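# Four arms build a leaning three-block arch

## Task

Using any of the four arms (bases in the scene frame, metres, with heading measured counter-clockwise from +x: arm1 at x=+0.65 y=+0.00 z=+0.72 heading +180; arm2 at x=+0.00 y=+0.65 z=+0.72 heading -90; arm3 at x=-0.65 y=+0.00 z=+0.72 heading +0; arm4 at x=+0.00 y=-0.65 z=+0.72 heading +90), make an arch out of the three blocks. The pair of identical blocks must each stand upright on one of their ends, that end flat against the table (either end is fine), and tilt toward one another. The remaining block, the keystone, must sit centred across the gap, supported by both slanted top faces and touching each one with no gap. All three must line up along one line. The result only counts if it stands without any robot supporting it; at the end, open the grippers and move the arms away.

## Robot and tools

Robots: four identical i2rt Big YAM arms named arm1, arm2, arm3 and arm4. Each has six revolute joints, a two-finger gripper and one wrist camera (arm1_cam_wrist, arm2_cam_wrist, arm3_cam_wrist, arm4_cam_wrist). Feet sit on the table top at z about 0.72 m: arm1 at (+0.65, 0) facing +180 deg, arm2 at (0, +0.65) facing -90, arm3 at (-0.65, 0) facing 0, arm4 at (0, -0.65) facing +90. The hand can get roughly 1.0 m out from the joint1 axis. Arms act independently; one stalling does not pause the rest.

Frame: a single scene frame, origin on the floor, +z up, distances in metres. The hand point is halfway between the fingertips; its z axis runs along the fingers and the fingers close along its y axis. With joints 1 and 6 at zero and the hand level and pointing ahead, the camera rides on top of the hand looking toward the fingertips.

Joints (all absolute targets, radians except the gripper): joint1_rad -2.879..2.879, spins the arm about its foot, positive = counter-clockwise seen from above, 0 = extending along the foot's facing. joint2_rad 0..3.141, shoulder; 0 has the upper arm lying back roughly horizontal, larger values raise it then bring it forward. joint3_rad 0..3.019, elbow; 0 is folded shut, larger opens. joint4_rad -1.692..1.57, hand pitch, positive tips fingers up. joint5_rad -1.57..1.57, hand yaw, positive toward the arm's right. joint6_rad -2.094..2.094, hand roll, positive clockwise viewed from behind the hand. gripper_m 0..0.093, the fingertip gap in metres (each finger about half), squeezing at up to roughly 50-62 N per pad. Completion tolerances: ±0.045, ±0.14, ±0.09, ±0.055, ±0.03, ±0.035 rad for joints 1-6 and ±0.003 m for the gripper.

execute_actions: argument "actions" is a list holding one action or nothing (empty = just report). An action is an object keyed by arm name; each arm's value is {"joints": {...}} naming any subset of the seven keys above with absolute target values. Not a pose, not an offset. Everything in the action starts at once and may finish at different moments; joints run at different speeds, so the hand can sweep a wide curve. Any joint or arm left out keeps its previous target and may still be straining toward it. Optional "cameras": list of camera names or "all"; omitted, null or ["all"] gives every camera, [] gives none. An unknown key, unknown camera or out-of-range number rejects the whole call and nothing moves. One action runs at most 15 s.

Results: per-robot state with joint_positions, joint torques (raw drive output, offset and noisy, nonzero even with no load), a pictures line listing camera order, and joint_status per commanded joint. Words there: off_target (stopped short, may keep pushing); contact_stop or time_out (target dropped, joint holds where it stopped, though a timed-out joint may keep a nearby target and keep pushing; on_its_own then lists it); not_followed (a self/inter-arm clearance check blocked the arm's targets, gripper still obeyed, and the blocked targets may be retried on later actions); limit_stop_at_motor_heat (after a heat stop; resend the target). on_its_own covers things you did not command; its "held at" is a target, not a position. A small change from the current reading may produce no motion. To relieve a straining joint, command its reported position. A joint holding weight sags afterward. If any result reports a stop, later motion calls in that same reply are skipped.

wait: "seconds" 0 to 10; commands nothing, returns state and images like an empty action.

zoom_image: "camera" (one wrist camera present with a full image in the latest result) and "region" [x0, y0, x1, y1] in image pixels, top-left origin, at most 504 x 504.

read_manual: optional "section", only "licences"; returns URDF licence text, moves nothing.

finished_scene: "scene" integer 1 or 2; closes that scene permanently after the last command settles and reports success. The arch must already stand unaided. Answering without a tool call also ends things.

Hazards: the arms do not halt on contact and can shove hard; sustained pushing or carrying heats motors (MOTOR HOT warning from 85 C; at 100 C an OVER-TEMPERATURE FAULT drops the arm until it cools). Robots squeezing or striking each other is forbidden; the clearance check may be late and does not cover fingers, gripper housings or wrist cameras. Objects touching robots are fine. Do not knock any block out of the work area, which ends the scene. Avoid drops, slips, slams and heavy pushes. A brief external nudge may occasionally move a loose block. Simulation time passes while you compose a reply, with the arms holding their last command.

Each tool is called after "Call:" by a JSON object that holds its "op" and its "data", one argument or row to a line.

## Session

Call:
{"op": "execute_actions", "data": {
  "actions": []
}}

Scene clock: 0.00 s.
Joint torques (N m, as the arm reports them, + toward a larger angle): no reading
arm1.joint_positions: joint1_rad=-0.900 joint2_rad=+0.427 joint3_rad=+1.382 joint4_rad=-1.350 joint5_rad=+0.044 joint6_rad=-0.031 gripper_m=+0.094
arm1.joint_status: not commanded
arm1.hand: x=+0.5667 y=+0.1269 z=+1.3824 quat_wxyz=(-0.273, +0.744, -0.372, -0.483) (m; scene frame)
arm2.joint_positions: joint1_rad=+0.124 joint2_rad=+0.492 joint3_rad=+1.522 joint4_rad=-1.532 joint5_rad=-0.152 joint6_rad=+0.124 gripper_m=+0.094
arm2.joint_status: not commanded
arm2.hand: x=+0.0544 y=+0.5273 z=+1.3828 quat_wxyz=(-0.443, -0.563, -0.651, +0.253) (m; scene frame)
arm3.joint_positions: joint1_rad=+0.803 joint2_rad=+0.444 joint3_rad=+1.563 joint4_rad=-1.155 joint5_rad=-0.098 joint6_rad=+0.758 gripper_m=+0.095
arm3.joint_status: not commanded
arm3.hand: x=-0.5702 y=+0.0996 z=+1.4648 quat_wxyz=(-0.469, +0.041, -0.722, -0.507) (m; scene frame)
arm4.joint_positions: joint1_rad=+0.124 joint2_rad=+0.575 joint3_rad=+1.461 joint4_rad=-1.410 joint5_rad=+0.243 joint6_rad=+0.223 gripper_m=+0.095
arm4.joint_status: not commanded
arm4.hand: x=+0.0152 y=-0.4496 z=+1.3679 quat_wxyz=(-0.364, +0.540, -0.676, -0.345) (m; scene frame)
pictures: arm1_cam_wrist, arm2_cam_wrist, arm3_cam_wrist, arm4_cam_wrist
Images, in order (width x height): arm1_cam_wrist 504x504, arm2_cam_wrist 504x504, arm3_cam_wrist 504x504, arm4_cam_wrist 504x504.

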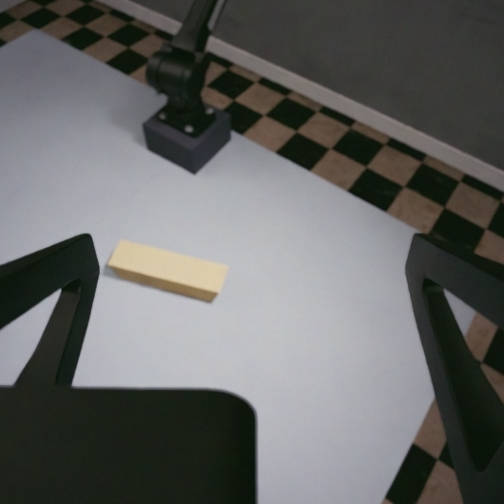

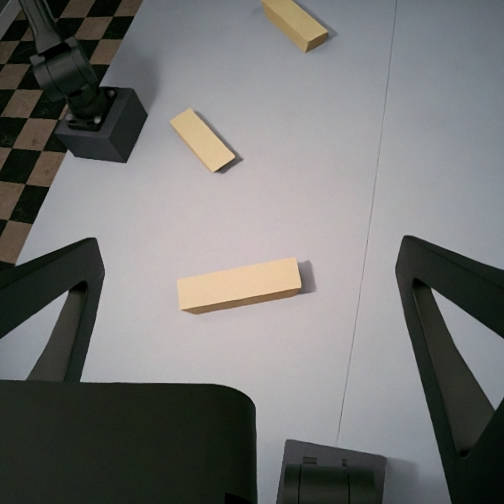

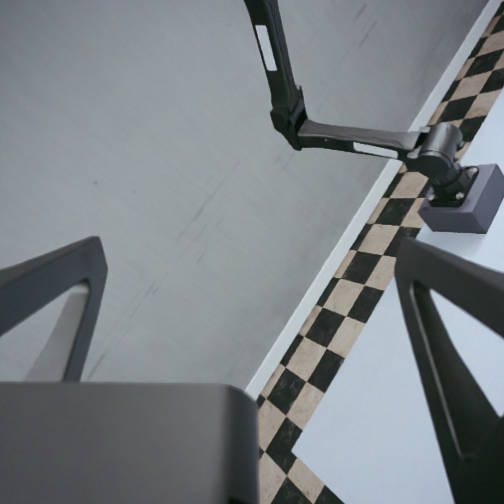

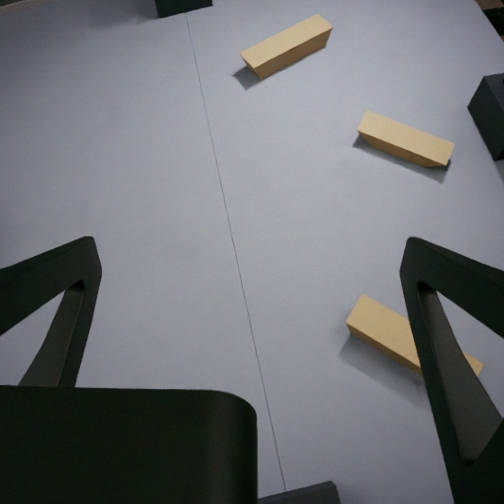

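Call:
{"op": "zoom_image", "data": {
  "camera": "arm4_cam_wrist",
  "region": [200, 0, 504, 200]
}}

Call:
{"op": "zoom_image", "data": {
  "camera": "arm2_cam_wrist",
  "region": [140, 0, 380, 330]
}}

Call:
{"op": "zoom_image", "data": {
  "camera": "arm1_cam_wrist",
  "region": [80, 210, 260, 330]
}}

Region (200, 0, 504, 200) of arm4_cam_wrist's 504x504 image, scaled by 1.658, with more detail than that image has; it fills the top 332 rows of this view, and the rest is white.

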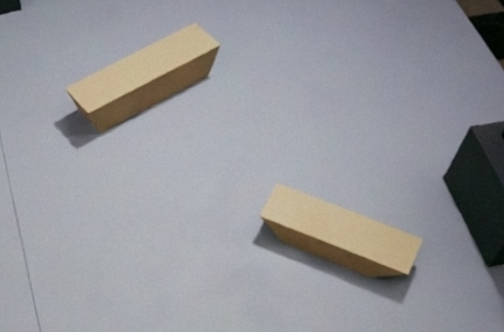

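Region (140, 0, 380, 330) of arm2_cam_wrist's 504x504 image, scaled by 1.527, with more detail than that image has; it fills the left 367 columns of this view, and the rest is white.

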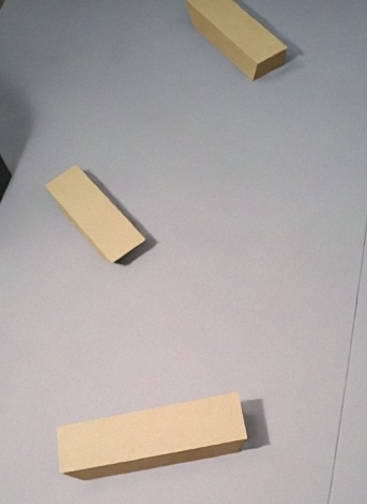

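Region (80, 210, 260, 330) of arm1_cam_wrist's 504x504 image, scaled by 2.800, with more detail than that image has.

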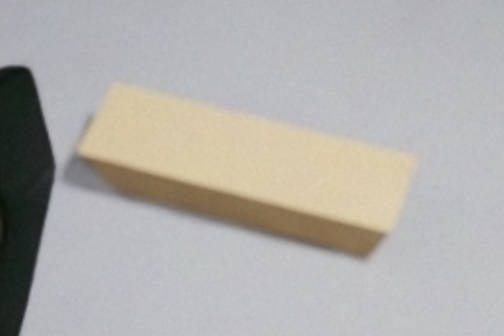

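Call:
{"op": "zoom_image", "data": {
  "camera": "arm3_cam_wrist",
  "region": [230, 0, 504, 274]
}}

Region (230, 0, 504, 274) of arm3_cam_wrist's 504x504 image, scaled by 1.839, with more detail than that image has.

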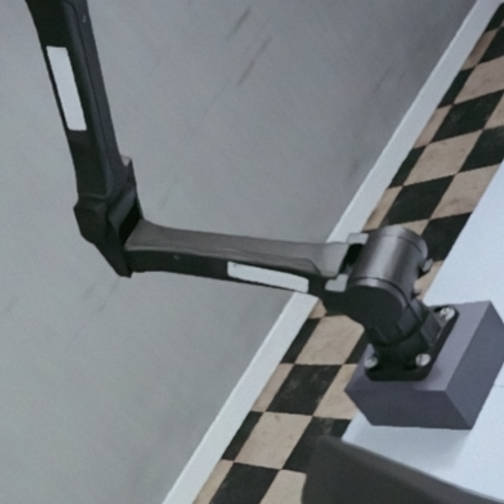

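Call:
{"op": "execute_actions", "data": {
  "actions": [
    {"arm1":{"joints":{"joint1_rad":-0.05,"joint2_rad":1.079,"joint3_rad":0.769,"joint4_rad":-1.26,"joint5_rad":0,"joint6_rad":0.63}},"arm2":{"joints":{"joint1_rad":0.568,"joint2_rad":1.288,"joint3_rad":0.968,"joint4_rad":-1.251,"joint5_rad":0,"joint6_rad":1.78}},"arm4":{"joints":{"joint1_rad":-0.807,"joint2_rad":1.327,"joint3_rad":1.014,"joint4_rad":-1.258,"joint5_rad":0,"joint6_rad":-1.57}},"arm3":{"joints":{"joint1_rad":0,"joint5_rad":0,"joint6_rad":0}}}
  ]
}}

Scene clock: 122.27 s.
Joint torques (N m, as the arm reports them, + toward a larger angle): arm1=[ 1.3  -7.14 10.81  0.1  -0.06  0.09] | arm2=[ 1.27 -7.22  9.24 -0.04  0.19  0.1 ] | arm3=[-0.68  7.1   7.22  2.04  0.2  -0.19] | arm4=[-0.66 -8.88  8.7  -0.05  0.02 -0.23]
arm1.joint_positions: joint1_rad=-0.055 joint2_rad=+1.089 joint3_rad=+0.758 joint4_rad=-1.256 joint5_rad=+0.002 joint6_rad=+0.621 gripper_m=+0.094
arm1.joint_status: all done
arm1.hand: x=+0.3894 y=+0.0231 z=+0.9431 quat_wxyz=(-0.003, +0.938, -0.346, +0.008) (m; scene frame)
arm2.joint_positions: joint1_rad=+0.569 joint2_rad=+1.273 joint3_rad=+0.955 joint4_rad=-1.250 joint5_rad=-0.003 joint6_rad=+1.771 gripper_m=+0.094
arm2.joint_status: all done
arm2.hand: x=+0.1978 y=+0.3751 z=+0.9492 quat_wxyz=(+0.000, -0.978, -0.206, +0.004) (m; scene frame)
arm3.joint_positions: joint1_rad=+0.008 joint2_rad=+0.444 joint3_rad=+1.563 joint4_rad=-1.155 joint5_rad=-0.002 joint6_rad=+0.014 gripper_m=+0.095
arm3.joint_status: all done
arm3.hand: x=-0.5229 y=+0.0011 z=+1.4646 quat_wxyz=(-0.690, -0.008, -0.724, +0.001) (m; scene frame)
arm4.joint_positions: joint1_rad=-0.804 joint2_rad=+1.319 joint3_rad=+0.990 joint4_rad=-1.256 joint5_rad=+0.001 joint6_rad=-1.557 gripper_m=+0.095
arm4.joint_status: all done
arm4.hand: x=+0.2492 y=-0.4024 z=+0.9436 quat_wxyz=(+0.013, +0.921, -0.390, +0.000) (m; scene frame)
pictures: arm1_cam_wrist, arm2_cam_wrist, arm3_cam_wrist, arm4_cam_wrist
Images, in order (width x height): arm1_cam_wrist 504x504, arm2_cam_wrist 504x504, arm3_cam_wrist 504x504, arm4_cam_wrist 504x504.

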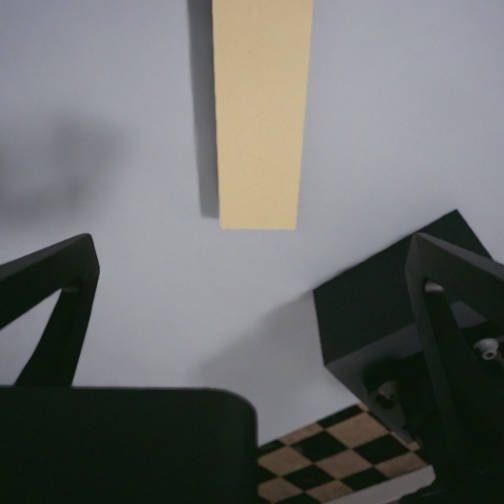

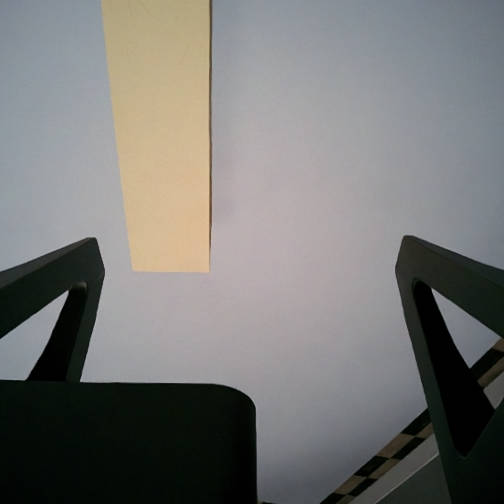

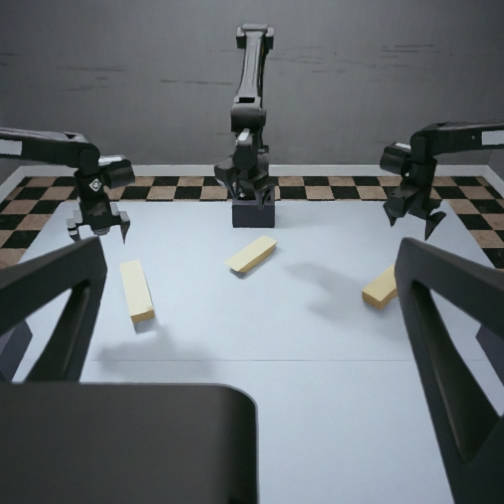

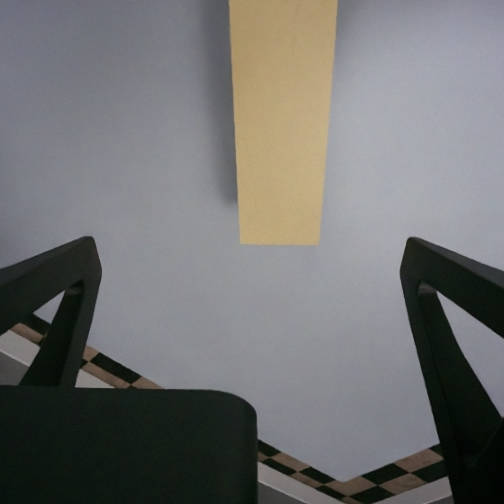

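Call:
{"op": "zoom_image", "data": {
  "camera": "arm1_cam_wrist",
  "region": [180, 140, 340, 260]
}}

Call:
{"op": "zoom_image", "data": {
  "camera": "arm2_cam_wrist",
  "region": [90, 180, 250, 300]
}}

Call:
{"op": "zoom_image", "data": {
  "camera": "arm4_cam_wrist",
  "region": [200, 150, 360, 270]
}}

Call:
{"op": "zoom_image", "data": {
  "camera": "arm3_cam_wrist",
  "region": [100, 210, 420, 350]
}}

Region (180, 140, 340, 260) of arm1_cam_wrist's 504x504 image, scaled by 3.150, with more detail than that image has; it fills the top 378 rows of this view, and the rest is white.

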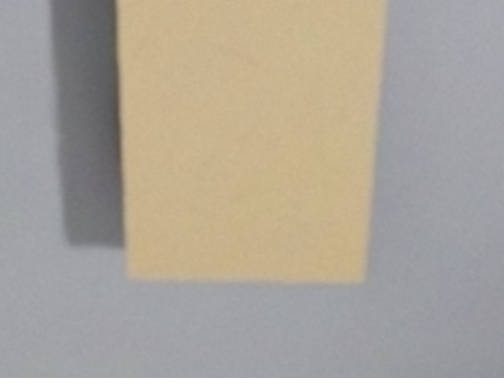

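Region (90, 180, 250, 300) of arm2_cam_wrist's 504x504 image, scaled by 3.150, with more detail than that image has; it fills the top 378 rows of this view, and the rest is white.

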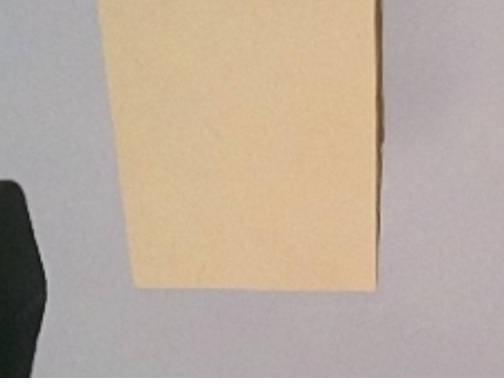

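Region (200, 150, 360, 270) of arm4_cam_wrist's 504x504 image, scaled by 3.150, with more detail than that image has; it fills the top 378 rows of this view, and the rest is white.

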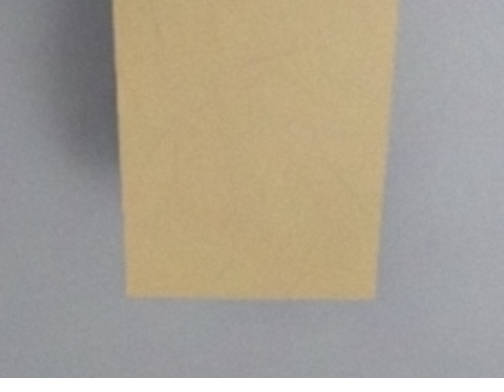

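Region (100, 210, 420, 350) of arm3_cam_wrist's 504x504 image, scaled by 1.575, with more detail than that image has; it fills the top 220 rows of this view, and the rest is white.

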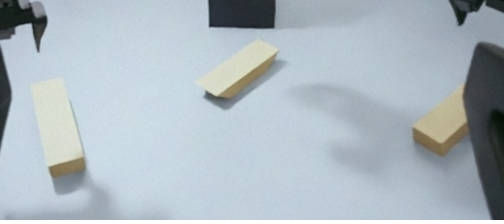

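Call:
{"op": "zoom_image", "data": {
  "camera": "arm3_cam_wrist",
  "region": [40, 140, 200, 260]
}}

Call:
{"op": "zoom_image", "data": {
  "camera": "arm3_cam_wrist",
  "region": [180, 140, 340, 290]
}}

Call:
{"op": "zoom_image", "data": {
  "camera": "arm3_cam_wrist",
  "region": [340, 130, 500, 320]
}}

Region (40, 140, 200, 260) of arm3_cam_wrist's 504x504 image, scaled by 3.150, with more detail than that image has; it fills the top 378 rows of this view, and the rest is white.

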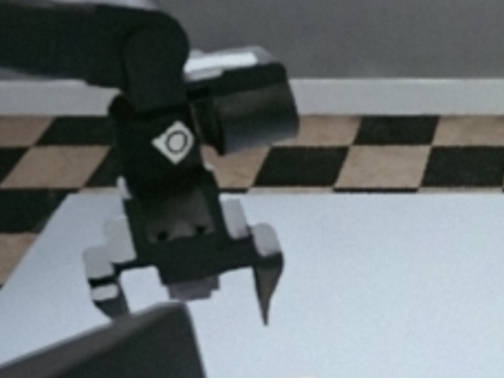

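Region (180, 140, 340, 290) of arm3_cam_wrist's 504x504 image, scaled by 3.150, with more detail than that image has; it fills the top 472 rows of this view, and the rest is white.

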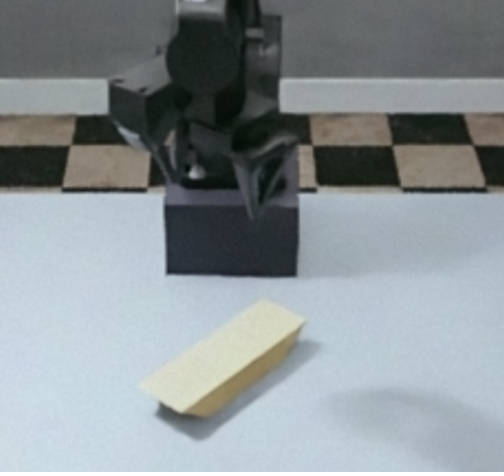

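Region (340, 130, 500, 320) of arm3_cam_wrist's 504x504 image, scaled by 2.653, with more detail than that image has; it fills the left 424 columns of this view, and the rest is white.

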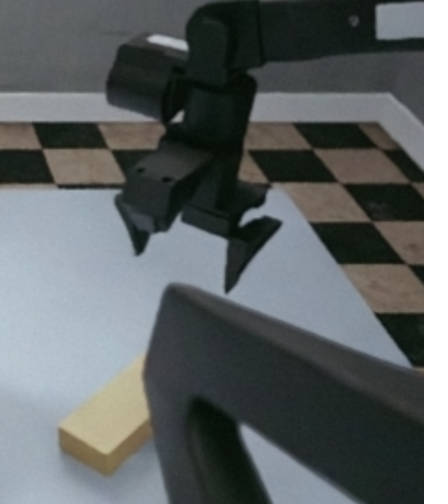

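Call:
{"op": "execute_actions", "data": {
  "actions": [
    {"arm1":{"joints":{"joint1_rad":-0.065,"joint2_rad":1.287,"joint3_rad":0.528,"joint4_rad":-0.812,"joint5_rad":0,"joint6_rad":0.62}},"arm2":{"joints":{"joint1_rad":0.579,"joint2_rad":1.634,"joint3_rad":0.953,"joint4_rad":-0.891,"joint5_rad":0,"joint6_rad":1.80}},"arm4":{"joints":{"joint1_rad":-0.775,"joint2_rad":1.543,"joint3_rad":0.851,"joint4_rad":-0.879,"joint5_rad":0,"joint6_rad":-1.54}}}
  ]
}}

Scene clock: 243.43 s.
Joint torques (N m, as the arm reports them, + toward a larger angle): arm1=[ 0.49 -8.28  8.76  0.62 -0.05 -0.01] | arm2=[  1.93 -11.81   6.53   0.28   0.19   0.11] | arm3=[-0.55  7.14  7.24  2.1   0.2  -0.19] | arm4=[  0.19 -13.06   6.47   0.25   0.02  -0.01]
arm1.joint_positions: joint1_rad=-0.055 joint2_rad=+1.298 joint3_rad=+0.513 joint4_rad=-0.823 joint5_rad=+0.002 joint6_rad=+0.621 gripper_m=+0.094
arm1.joint_status: all done
arm1.hand: x=+0.4067 y=+0.0217 z=+0.8134 quat_wxyz=(-0.006, +0.938, -0.346, +0.018) (m; scene frame)
arm2.joint_positions: joint1_rad=+0.570 joint2_rad=+1.634 joint3_rad=+0.955 joint4_rad=-0.898 joint5_rad=-0.003 joint6_rad=+1.791 gripper_m=+0.094
arm2.joint_status: all done
arm2.hand: x=+0.2369 y=+0.3182 z=+0.8198 quat_wxyz=(+0.005, -0.980, -0.197, +0.006) (m; scene frame)
arm3.joint_positions: joint1_rad=+0.008 joint2_rad=+0.444 joint3_rad=+1.563 joint4_rad=-1.155 joint5_rad=-0.002 joint6_rad=+0.014 gripper_m=+0.095
arm3.joint_status: not commanded
arm3.hand: x=-0.5229 y=+0.0011 z=+1.4646 quat_wxyz=(-0.690, -0.008, -0.724, +0.001) (m; scene frame)
arm4.joint_positions: joint1_rad=-0.784 joint2_rad=+1.555 joint3_rad=+0.836 joint4_rad=-0.888 joint5_rad=+0.001 joint6_rad=-1.553 gripper_m=+0.095
arm4.joint_status: all done
arm4.hand: x=+0.2516 y=-0.3912 z=+0.8114 quat_wxyz=(+0.023, +0.924, -0.382, -0.004) (m; scene frame)
pictures: arm1_cam_wrist, arm2_cam_wrist, arm3_cam_wrist, arm4_cam_wrist
Images, in order (width x height): arm1_cam_wrist 504x504, arm2_cam_wrist 504x504, arm3_cam_wrist 504x504, arm4_cam_wrist 504x504.

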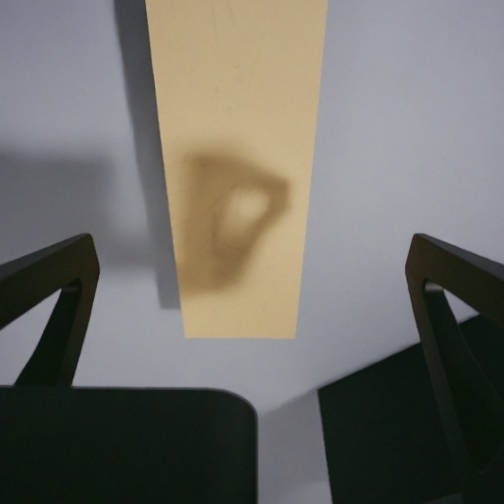

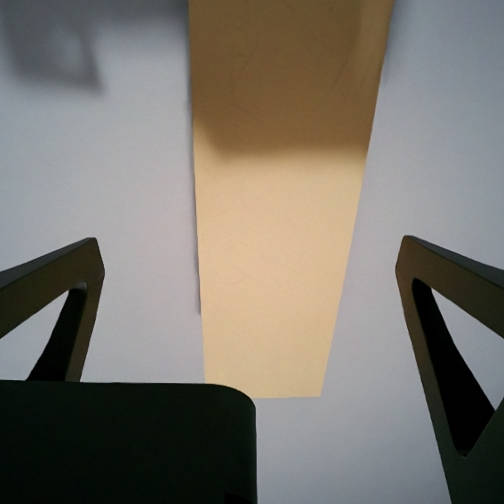

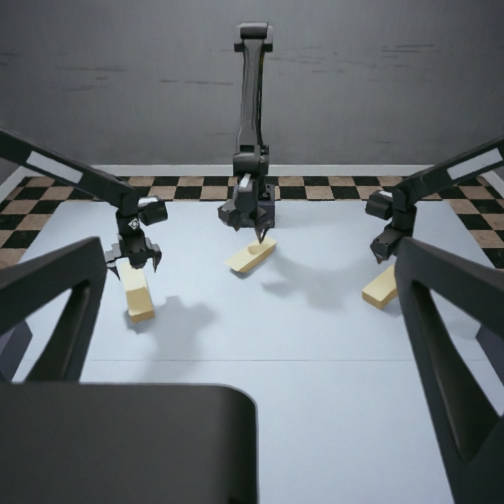

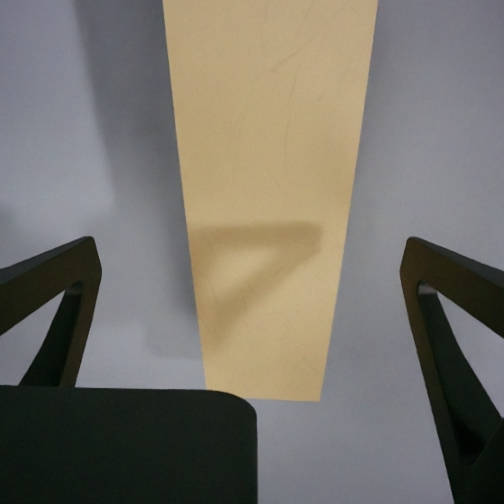

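Call:
{"op": "zoom_image", "data": {
  "camera": "arm3_cam_wrist",
  "region": [200, 190, 320, 290]
}}

Call:
{"op": "zoom_image", "data": {
  "camera": "arm3_cam_wrist",
  "region": [90, 230, 210, 340]
}}

Region (200, 190, 320, 290) of arm3_cam_wrist's 504x504 image, scaled by 4.200, with more detail than that image has.

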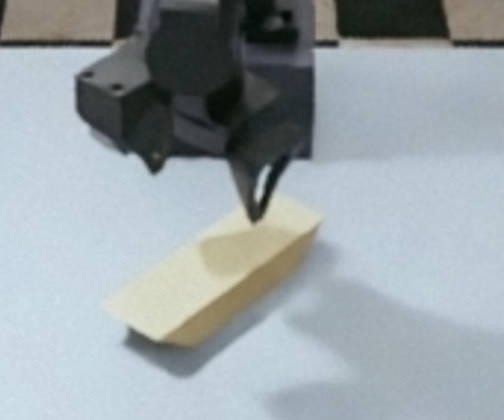

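Region (90, 230, 210, 340) of arm3_cam_wrist's 504x504 image, scaled by 4.200, with more detail than that image has; it fills the top 462 rows of this view, and the rest is white.

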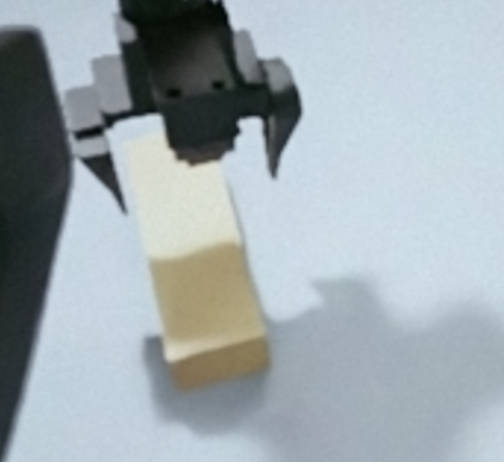

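Call:
{"op": "execute_actions", "data": {
  "actions": [
    {"arm1":{"joints":{"joint1_rad":-0.004,"joint2_rad":1.352,"joint3_rad":0.453,"joint4_rad":-0.637,"joint6_rad":0.672}},"arm2":{"joints":{"joint1_rad":0.62,"joint2_rad":1.674,"joint3_rad":0.917,"joint4_rad":-0.795,"joint6_rad":1.86}},"arm4":{"joints":{"joint1_rad":-0.827,"joint2_rad":1.576,"joint3_rad":0.816,"joint4_rad":-0.775,"joint6_rad":-1.596}}}
  ]
}}

Scene clock: 364.33 s.
Joint torques (N m, as the arm reports them, + toward a larger angle): arm1=[ 1.39 -7.19  7.14  0.76 -0.05  0.09] | arm2=[  1.34 -10.53   5.9    0.45   0.19   0.08] | arm3=[-0.7   7.16  7.22  2.06  0.19 -0.19] | arm4=[-1.02 -9.88  5.52  0.47  0.01 -0.2 ]
arm1.joint_positions: joint1_rad=-0.010 joint2_rad=+1.349 joint3_rad=+0.447 joint4_rad=-0.648 joint5_rad=+0.002 joint6_rad=+0.663 gripper_m=+0.094
arm1.joint_status: all done
arm1.hand: x=+0.4052 y=+0.0107 z=+0.7851 quat_wxyz=(+0.002, +0.939, -0.344, -0.010) (m; scene frame)
arm2.joint_positions: joint1_rad=+0.620 joint2_rad=+1.653 joint3_rad=+0.926 joint4_rad=-0.803 joint5_rad=-0.003 joint6_rad=+1.851 gripper_m=+0.094
arm2.joint_status: all done
arm2.hand: x=+0.2574 y=+0.3251 z=+0.8041 quat_wxyz=(-0.016, -0.981, -0.192, -0.005) (m; scene frame)
arm3.joint_positions: joint1_rad=+0.008 joint2_rad=+0.444 joint3_rad=+1.563 joint4_rad=-1.155 joint5_rad=-0.002 joint6_rad=+0.014 gripper_m=+0.095
arm3.joint_status: not commanded
arm3.hand: x=-0.5229 y=+0.0011 z=+1.4646 quat_wxyz=(-0.690, -0.008, -0.724, +0.001) (m; scene frame)
arm4.joint_positions: joint1_rad=-0.822 joint2_rad=+1.555 joint3_rad=+0.818 joint4_rad=-0.785 joint5_rad=+0.001 joint6_rad=-1.583 gripper_m=+0.095
arm4.joint_status: all done
arm4.hand: x=+0.2730 y=-0.3897 z=+0.8062 quat_wxyz=(-0.016, +0.923, -0.385, +0.012) (m; scene frame)
pictures: arm1_cam_wrist, arm2_cam_wrist, arm3_cam_wrist, arm4_cam_wrist
Images, in order (width x height): arm1_cam_wrist 504x504, arm2_cam_wrist 504x504, arm3_cam_wrist 504x504, arm4_cam_wrist 504x504.

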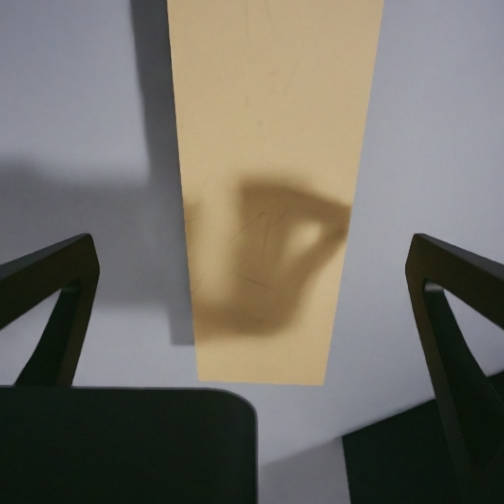

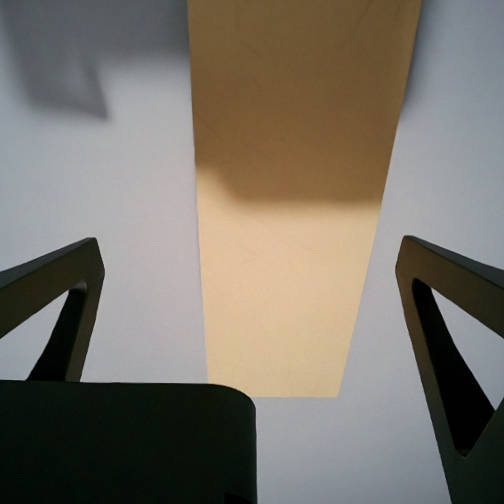

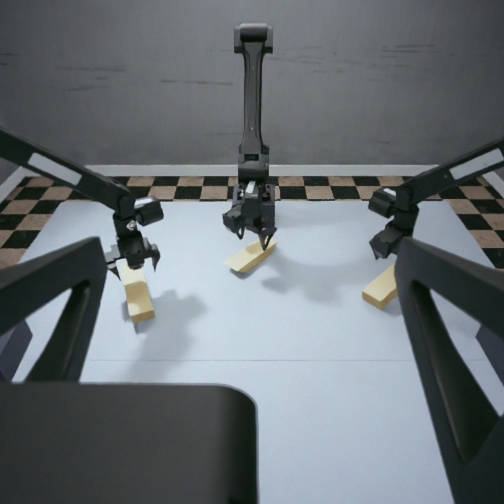

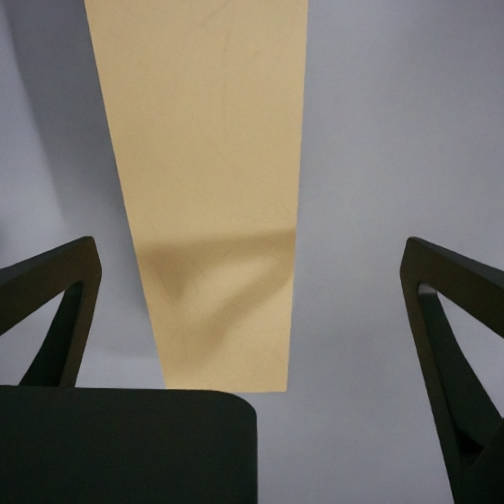

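Call:
{"op": "execute_actions", "data": {
  "actions": [
    {"arm1":{"joints":{"joint1_rad":0.022,"joint2_rad":1.525,"joint3_rad":0.4,"joint4_rad":-0.425,"joint6_rad":0.69}},"arm2":{"joints":{"joint4_rad":-0.866}},"arm4":{"joints":{"joint4_rad":-0.846}}}
  ]
}}

Scene clock: 422.37 s.
Joint torques (N m, as the arm reports them, + toward a larger angle): arm1=[ 1.66 -8.55  4.75  0.76 -0.05  0.09] | arm2=[  1.24 -10.4    5.8   -0.31   0.18   0.1 ] | arm3=[-0.62  7.07  7.21  2.08  0.19 -0.19] | arm4=[-1.09 -9.63  5.48 -0.37  0.01 -0.21]
arm1.joint_positions: joint1_rad=+0.014 joint2_rad=+1.527 joint3_rad=+0.399 joint4_rad=-0.436 joint5_rad=+0.002 joint6_rad=+0.681 gripper_m=+0.094
arm1.joint_status: all done
arm1.hand: x=+0.4139 y=+0.0047 z=+0.7364 quat_wxyz=(+0.000, +0.940, -0.342, -0.003) (m; scene frame)
arm2.joint_positions: joint1_rad=+0.620 joint2_rad=+1.653 joint3_rad=+0.926 joint4_rad=-0.859 joint5_rad=-0.003 joint6_rad=+1.851 gripper_m=+0.094
arm2.joint_status: all done
arm2.hand: x=+0.2490 y=+0.3358 z=+0.8040 quat_wxyz=(+0.008, -0.981, -0.192, +0.008) (m; scene frame)
arm3.joint_positions: joint1_rad=+0.008 joint2_rad=+0.444 joint3_rad=+1.563 joint4_rad=-1.155 joint5_rad=-0.002 joint6_rad=+0.014 gripper_m=+0.095
arm3.joint_status: not commanded
arm3.hand: x=-0.5229 y=+0.0011 z=+1.4646 quat_wxyz=(-0.690, -0.008, -0.724, +0.001) (m; scene frame)
arm4.joint_positions: joint1_rad=-0.822 joint2_rad=+1.555 joint3_rad=+0.818 joint4_rad=-0.837 joint5_rad=+0.001 joint6_rad=-1.584 gripper_m=+0.095
arm4.joint_status: all done
arm4.hand: x=+0.2637 y=-0.3986 z=+0.8060 quat_wxyz=(+0.008, +0.923, -0.385, +0.002) (m; scene frame)
pictures: arm1_cam_wrist, arm2_cam_wrist, arm3_cam_wrist, arm4_cam_wrist
Images, in order (width x height): arm1_cam_wrist 504x504, arm2_cam_wrist 504x504, arm3_cam_wrist 504x504, arm4_cam_wrist 504x504.

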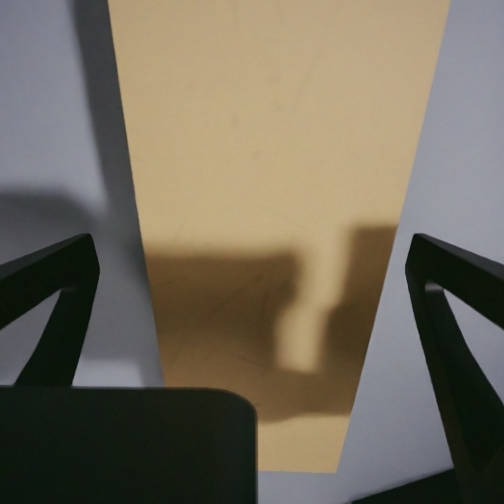

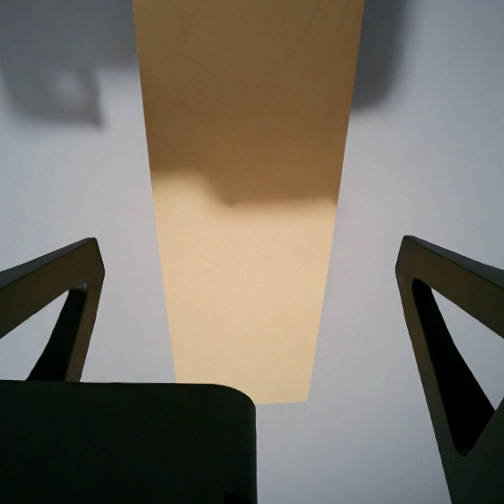

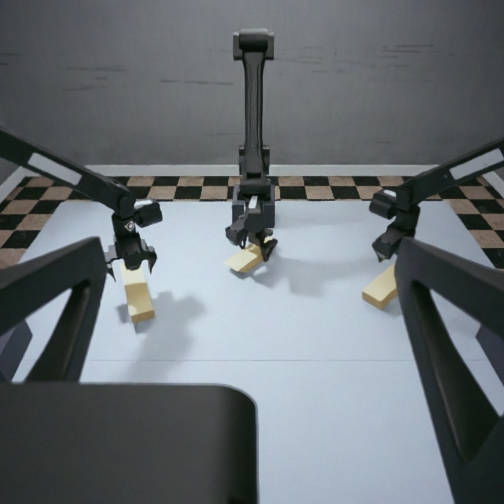

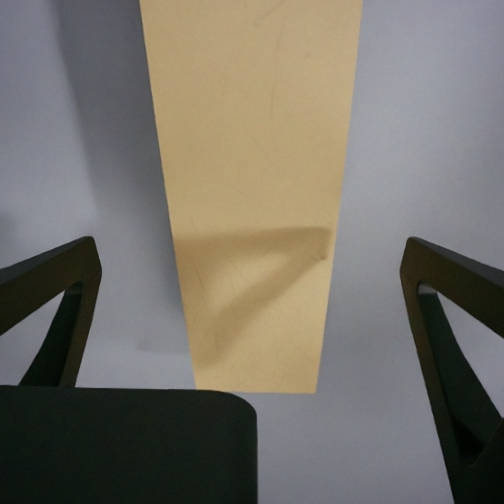

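Call:
{"op": "execute_actions", "data": {
  "actions": [
    {"arm1":{"joints":{"joint2_rad":1.57,"joint4_rad":-0.39}},"arm2":{"joints":{"joint2_rad":1.722,"joint3_rad":0.895,"joint4_rad":-0.752}},"arm4":{"joints":{"joint2_rad":1.636,"joint3_rad":0.787,"joint4_rad":-0.729}}}
  ]
}}

Scene clock: 451.23 s.
Joint torques (N m, as the arm reports them, + toward a larger angle): arm1=[ 1.5  -7.7   4.49  0.74 -0.06  0.09] | arm2=[  1.33 -11.12   5.51   0.38   0.19   0.1 ] | arm3=[-0.71  7.14  7.23  2.08  0.2  -0.18] | arm4=[ -0.92 -10.57   5.06   0.32   0.01  -0.21]
arm1.joint_positions: joint1_rad=+0.014 joint2_rad=+1.560 joint3_rad=+0.399 joint4_rad=-0.401 joint5_rad=+0.002 joint6_rad=+0.682 gripper_m=+0.094
arm1.joint_status: all done
arm1.hand: x=+0.4124 y=+0.0047 z=+0.7292 quat_wxyz=(+0.000, +0.940, -0.342, -0.004) (m; scene frame)
arm2.joint_positions: joint1_rad=+0.620 joint2_rad=+1.707 joint3_rad=+0.902 joint4_rad=-0.760 joint5_rad=-0.003 joint6_rad=+1.851 gripper_m=+0.094
arm2.joint_status: all done
arm2.hand: x=+0.2514 y=+0.3324 z=+0.7766 quat_wxyz=(-0.001, -0.981, -0.192, +0.003) (m; scene frame)
arm3.joint_positions: joint1_rad=+0.008 joint2_rad=+0.444 joint3_rad=+1.563 joint4_rad=-1.155 joint5_rad=-0.002 joint6_rad=+0.014 gripper_m=+0.095
arm3.joint_status: not commanded
arm3.hand: x=-0.5229 y=+0.0011 z=+1.4646 quat_wxyz=(-0.690, -0.008, -0.724, +0.001) (m; scene frame)
arm4.joint_positions: joint1_rad=-0.822 joint2_rad=+1.623 joint3_rad=+0.787 joint4_rad=-0.738 joint5_rad=+0.001 joint6_rad=-1.584 gripper_m=+0.095
arm4.joint_status: all done
arm4.hand: x=+0.2628 y=-0.3999 z=+0.7742 quat_wxyz=(+0.008, +0.923, -0.385, +0.002) (m; scene frame)
pictures: arm1_cam_wrist, arm2_cam_wrist, arm3_cam_wrist, arm4_cam_wrist
Images, in order (width x height): arm1_cam_wrist 504x504, arm2_cam_wrist 504x504, arm3_cam_wrist 504x504, arm4_cam_wrist 504x504.

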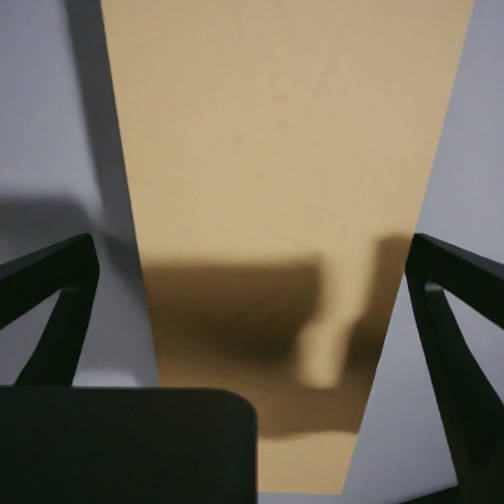

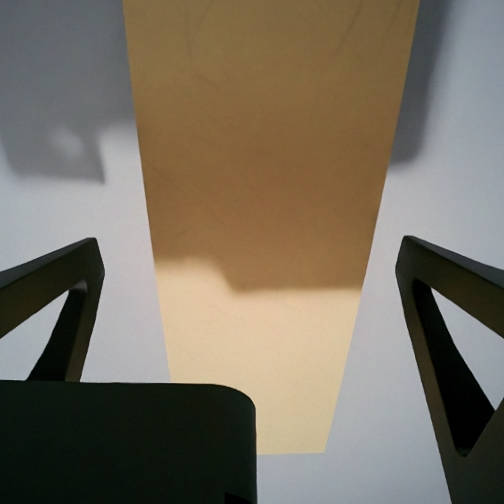

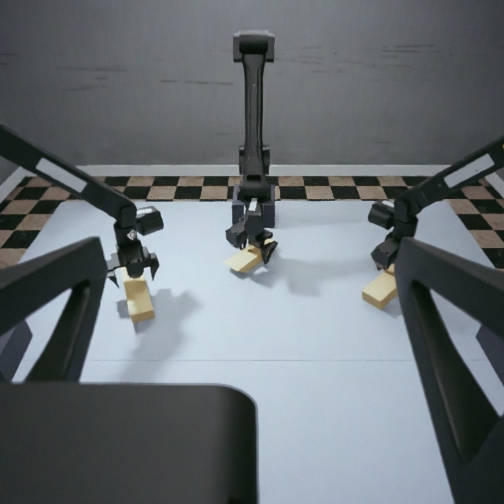

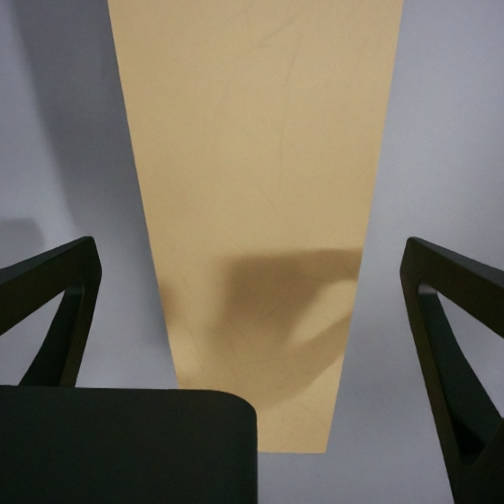

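Call:
{"op": "execute_actions", "data": {
  "actions": [
    {"arm1":{"joints":{"gripper_m":0.045}},"arm2":{"joints":{"joint2_rad":1.795,"joint3_rad":0.877,"joint4_rad":-0.66}},"arm4":{"joints":{"joint2_rad":1.717,"joint3_rad":0.768,"joint4_rad":-0.627}}}
  ]
}}

Scene clock: 461.87 s.
Joint torques (N m, as the arm reports them, + toward a larger angle): arm1=[ 1.55 -7.61  4.45  0.72 -0.07  0.06] | arm2=[  1.36 -11.58   4.97   0.38   0.18   0.11] | arm3=[-0.7   7.11  7.21  2.06  0.2  -0.18] | arm4=[ -1.07 -11.05   4.43   0.37   0.02  -0.22]
arm1.joint_positions: joint1_rad=+0.014 joint2_rad=+1.560 joint3_rad=+0.398 joint4_rad=-0.400 joint5_rad=+0.002 joint6_rad=+0.682 gripper_m=+0.059
arm1.joint_status: gripper_m off_target (ended at +0.059, target +0.045)
arm1.hand: x=+0.4123 y=+0.0048 z=+0.7291 quat_wxyz=(+0.000, +0.940, -0.342, -0.004) (m; scene frame)
arm2.joint_positions: joint1_rad=+0.620 joint2_rad=+1.781 joint3_rad=+0.883 joint4_rad=-0.668 joint5_rad=-0.003 joint6_rad=+1.852 gripper_m=+0.094
arm2.joint_status: all done
arm2.hand: x=+0.2509 y=+0.3325 z=+0.7436 quat_wxyz=(-0.001, -0.981, -0.192, +0.003) (m; scene frame)
arm3.joint_positions: joint1_rad=+0.008 joint2_rad=+0.444 joint3_rad=+1.563 joint4_rad=-1.155 joint5_rad=-0.002 joint6_rad=+0.014 gripper_m=+0.095
arm3.joint_status: not commanded
arm3.hand: x=-0.5229 y=+0.0011 z=+1.4646 quat_wxyz=(-0.690, -0.008, -0.724, +0.001) (m; scene frame)
arm4.joint_positions: joint1_rad=-0.822 joint2_rad=+1.702 joint3_rad=+0.769 joint4_rad=-0.637 joint5_rad=+0.001 joint6_rad=-1.584 gripper_m=+0.095
arm4.joint_status: all done
arm4.hand: x=+0.2640 y=-0.3991 z=+0.7424 quat_wxyz=(+0.006, +0.923, -0.385, +0.002) (m; scene frame)
pictures: arm1_cam_wrist, arm2_cam_wrist, arm3_cam_wrist, arm4_cam_wrist
Images, in order (width x height): arm1_cam_wrist 504x504, arm2_cam_wrist 504x504, arm3_cam_wrist 504x504, arm4_cam_wrist 504x504.

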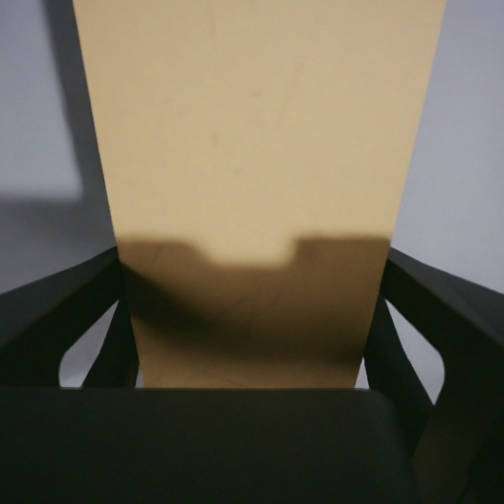

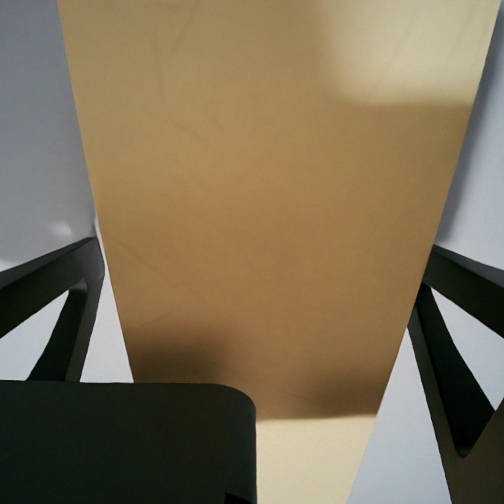

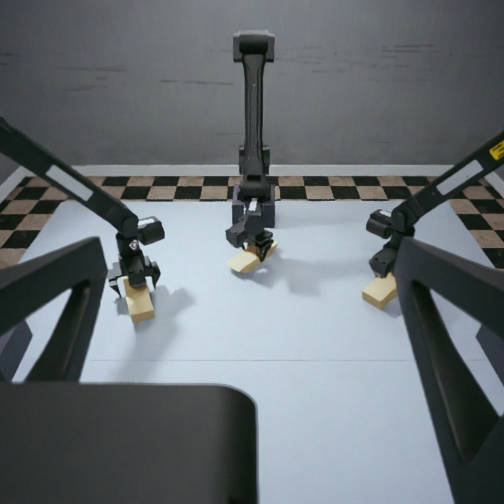

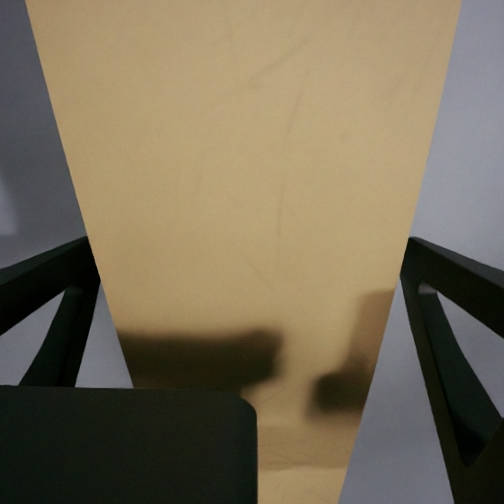

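Call:
{"op": "execute_actions", "data": {
  "actions": [
    {"arm2":{"joints":{"gripper_m":0.045}},"arm4":{"joints":{"gripper_m":0.045}}}
  ],
  "cameras": ["arm2_cam_wrist","arm4_cam_wrist"]
}}

Scene clock: 471.37 s.
Joint torques (N m, as the arm reports them, + toward a larger angle): arm1=[ 1.61 -7.59  4.48  0.76 -0.06  0.06] | arm2=[  1.45 -11.52   5.02   0.34   0.18   0.07] | arm3=[-0.72  7.11  7.2   2.06  0.2  -0.18] | arm4=[ -0.84 -11.21   4.46   0.32   0.    -0.21]
arm1.joint_positions: joint1_rad=+0.014 joint2_rad=+1.560 joint3_rad=+0.398 joint4_rad=-0.400 joint5_rad=+0.002 joint6_rad=+0.682 gripper_m=+0.059
arm1.joint_status: not commanded
arm1.hand: x=+0.4123 y=+0.0048 z=+0.7291 quat_wxyz=(+0.000, +0.940, -0.342, -0.004) (m; scene frame)
arm2.joint_positions: joint1_rad=+0.620 joint2_rad=+1.781 joint3_rad=+0.882 joint4_rad=-0.667 joint5_rad=-0.002 joint6_rad=+1.853 gripper_m=+0.061
arm2.joint_status: gripper_m off_target (ended at +0.061, target +0.045)
arm2.hand: x=+0.2506 y=+0.3328 z=+0.7433 quat_wxyz=(+0.000, -0.982, -0.191, +0.004) (m; scene frame)
arm3.joint_positions: joint1_rad=+0.008 joint2_rad=+0.444 joint3_rad=+1.563 joint4_rad=-1.155 joint5_rad=-0.002 joint6_rad=+0.014 gripper_m=+0.095
arm3.joint_status: not commanded
arm3.hand: x=-0.5229 y=+0.0011 z=+1.4646 quat_wxyz=(-0.690, -0.008, -0.724, +0.001) (m; scene frame)
arm4.joint_positions: joint1_rad=-0.822 joint2_rad=+1.702 joint3_rad=+0.769 joint4_rad=-0.635 joint5_rad=+0.001 joint6_rad=-1.585 gripper_m=+0.060
arm4.joint_status: gripper_m off_target (ended at +0.060, target +0.045)
arm4.hand: x=+0.2642 y=-0.3989 z=+0.7424 quat_wxyz=(+0.006, +0.923, -0.385, +0.003) (m; scene frame)
pictures: arm2_cam_wrist, arm4_cam_wrist
Images, in order (width x height): arm2_cam_wrist 504x504, arm4_cam_wrist 504x504.

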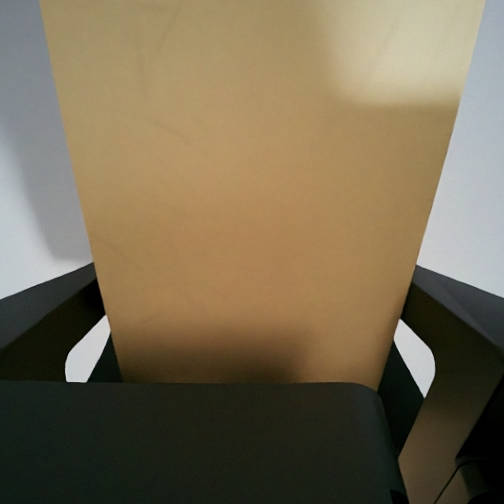

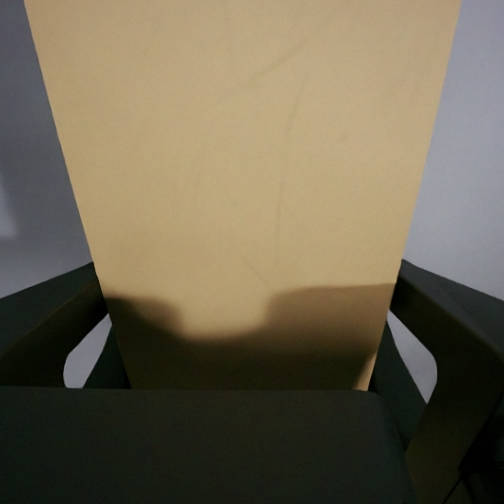

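Call:
{"op": "execute_actions", "data": {
  "actions": [
    {"arm1":{"joints":{"joint2_rad":1.089,"joint3_rad":0.758,"joint4_rad":-1.24}},"arm2":{"joints":{"joint2_rad":1.273,"joint3_rad":0.955,"joint4_rad":-1.25}},"arm4":{"joints":{"joint2_rad":1.319,"joint3_rad":0.99,"joint4_rad":-1.24}},"arm3":{"joints":{"joint2_rad":0.9,"joint3_rad":0.3,"joint4_rad":0.95}}}
  ]
}}

Scene clock: 559.33 s.
Joint torques (N m, as the arm reports them, + toward a larger angle): arm1=[ 1.47 -6.13 10.64 -0.04 -0.06  0.07] | arm2=[ 1.32 -7.86 11.23 -0.42  0.17  0.08] | arm3=[-0.72 -2.85 10.06  2.36  0.19 -0.18] | arm4=[-0.9  -9.12  8.46 -0.39  0.02 -0.2 ]
arm1.joint_positions: joint1_rad=+0.014 joint2_rad=+1.086 joint3_rad=+0.748 joint4_rad=-1.231 joint5_rad=+0.002 joint6_rad=+0.683 gripper_m=+0.059
arm1.joint_status: all done
arm1.hand: x=+0.3857 y=+0.0052 z=+0.9404 quat_wxyz=(-0.001, +0.940, -0.343, -0.001) (m; scene frame)
arm2.joint_positions: joint1_rad=+0.620 joint2_rad=+1.270 joint3_rad=+0.911 joint4_rad=-1.240 joint5_rad=-0.002 joint6_rad=+1.853 gripper_m=+0.061
arm2.joint_status: all done
arm2.hand: x=+0.2025 y=+0.3966 z=+0.9340 quat_wxyz=(+0.015, -0.981, -0.191, +0.011) (m; scene frame)
arm3.joint_positions: joint1_rad=+0.008 joint2_rad=+0.904 joint3_rad=+0.291 joint4_rad=+0.931 joint5_rad=-0.002 joint6_rad=+0.014 gripper_m=+0.095
arm3.joint_status: all done
arm3.hand: x=-0.2612 y=-0.0040 z=+1.0999 quat_wxyz=(-0.807, -0.006, -0.591, +0.001) (m; scene frame)
arm4.joint_positions: joint1_rad=-0.822 joint2_rad=+1.313 joint3_rad=+0.969 joint4_rad=-1.231 joint5_rad=+0.001 joint6_rad=-1.585 gripper_m=+0.060
arm4.joint_status: all done
arm4.hand: x=+0.2524 y=-0.4080 z=+0.9380 quat_wxyz=(+0.008, +0.923, -0.385, +0.002) (m; scene frame)
pictures: arm1_cam_wrist, arm2_cam_wrist, arm3_cam_wrist, arm4_cam_wrist
Images, in order (width x height): arm1_cam_wrist 504x504, arm2_cam_wrist 504x504, arm3_cam_wrist 504x504, arm4_cam_wrist 504x504.

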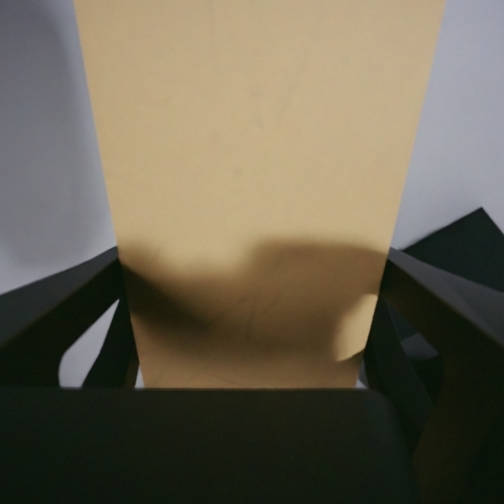

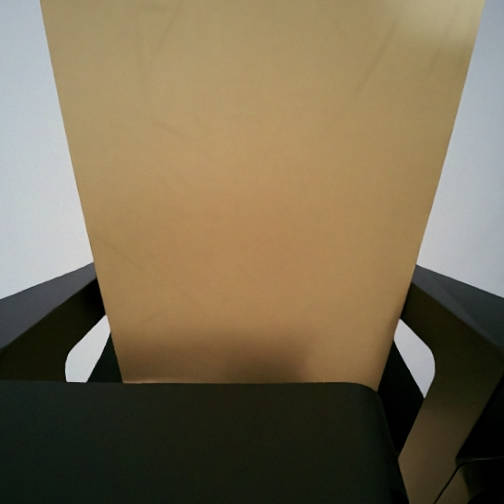

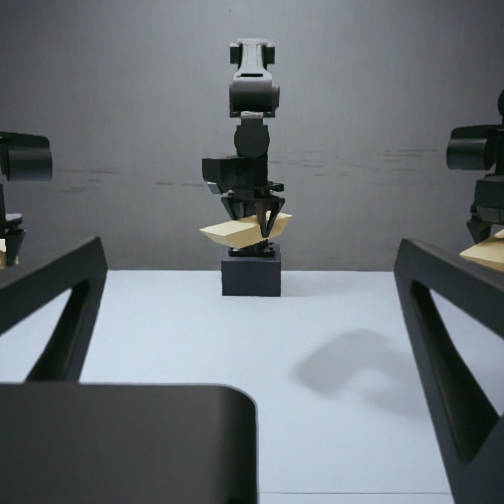

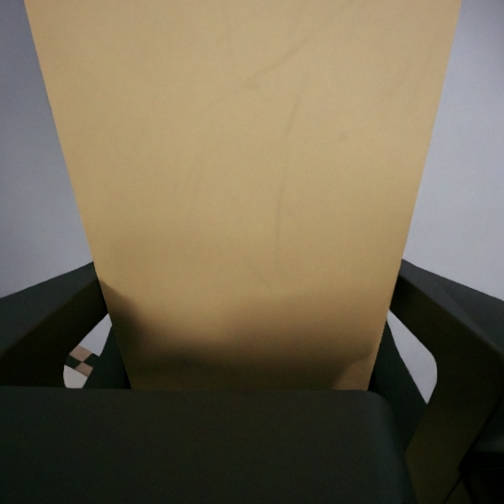

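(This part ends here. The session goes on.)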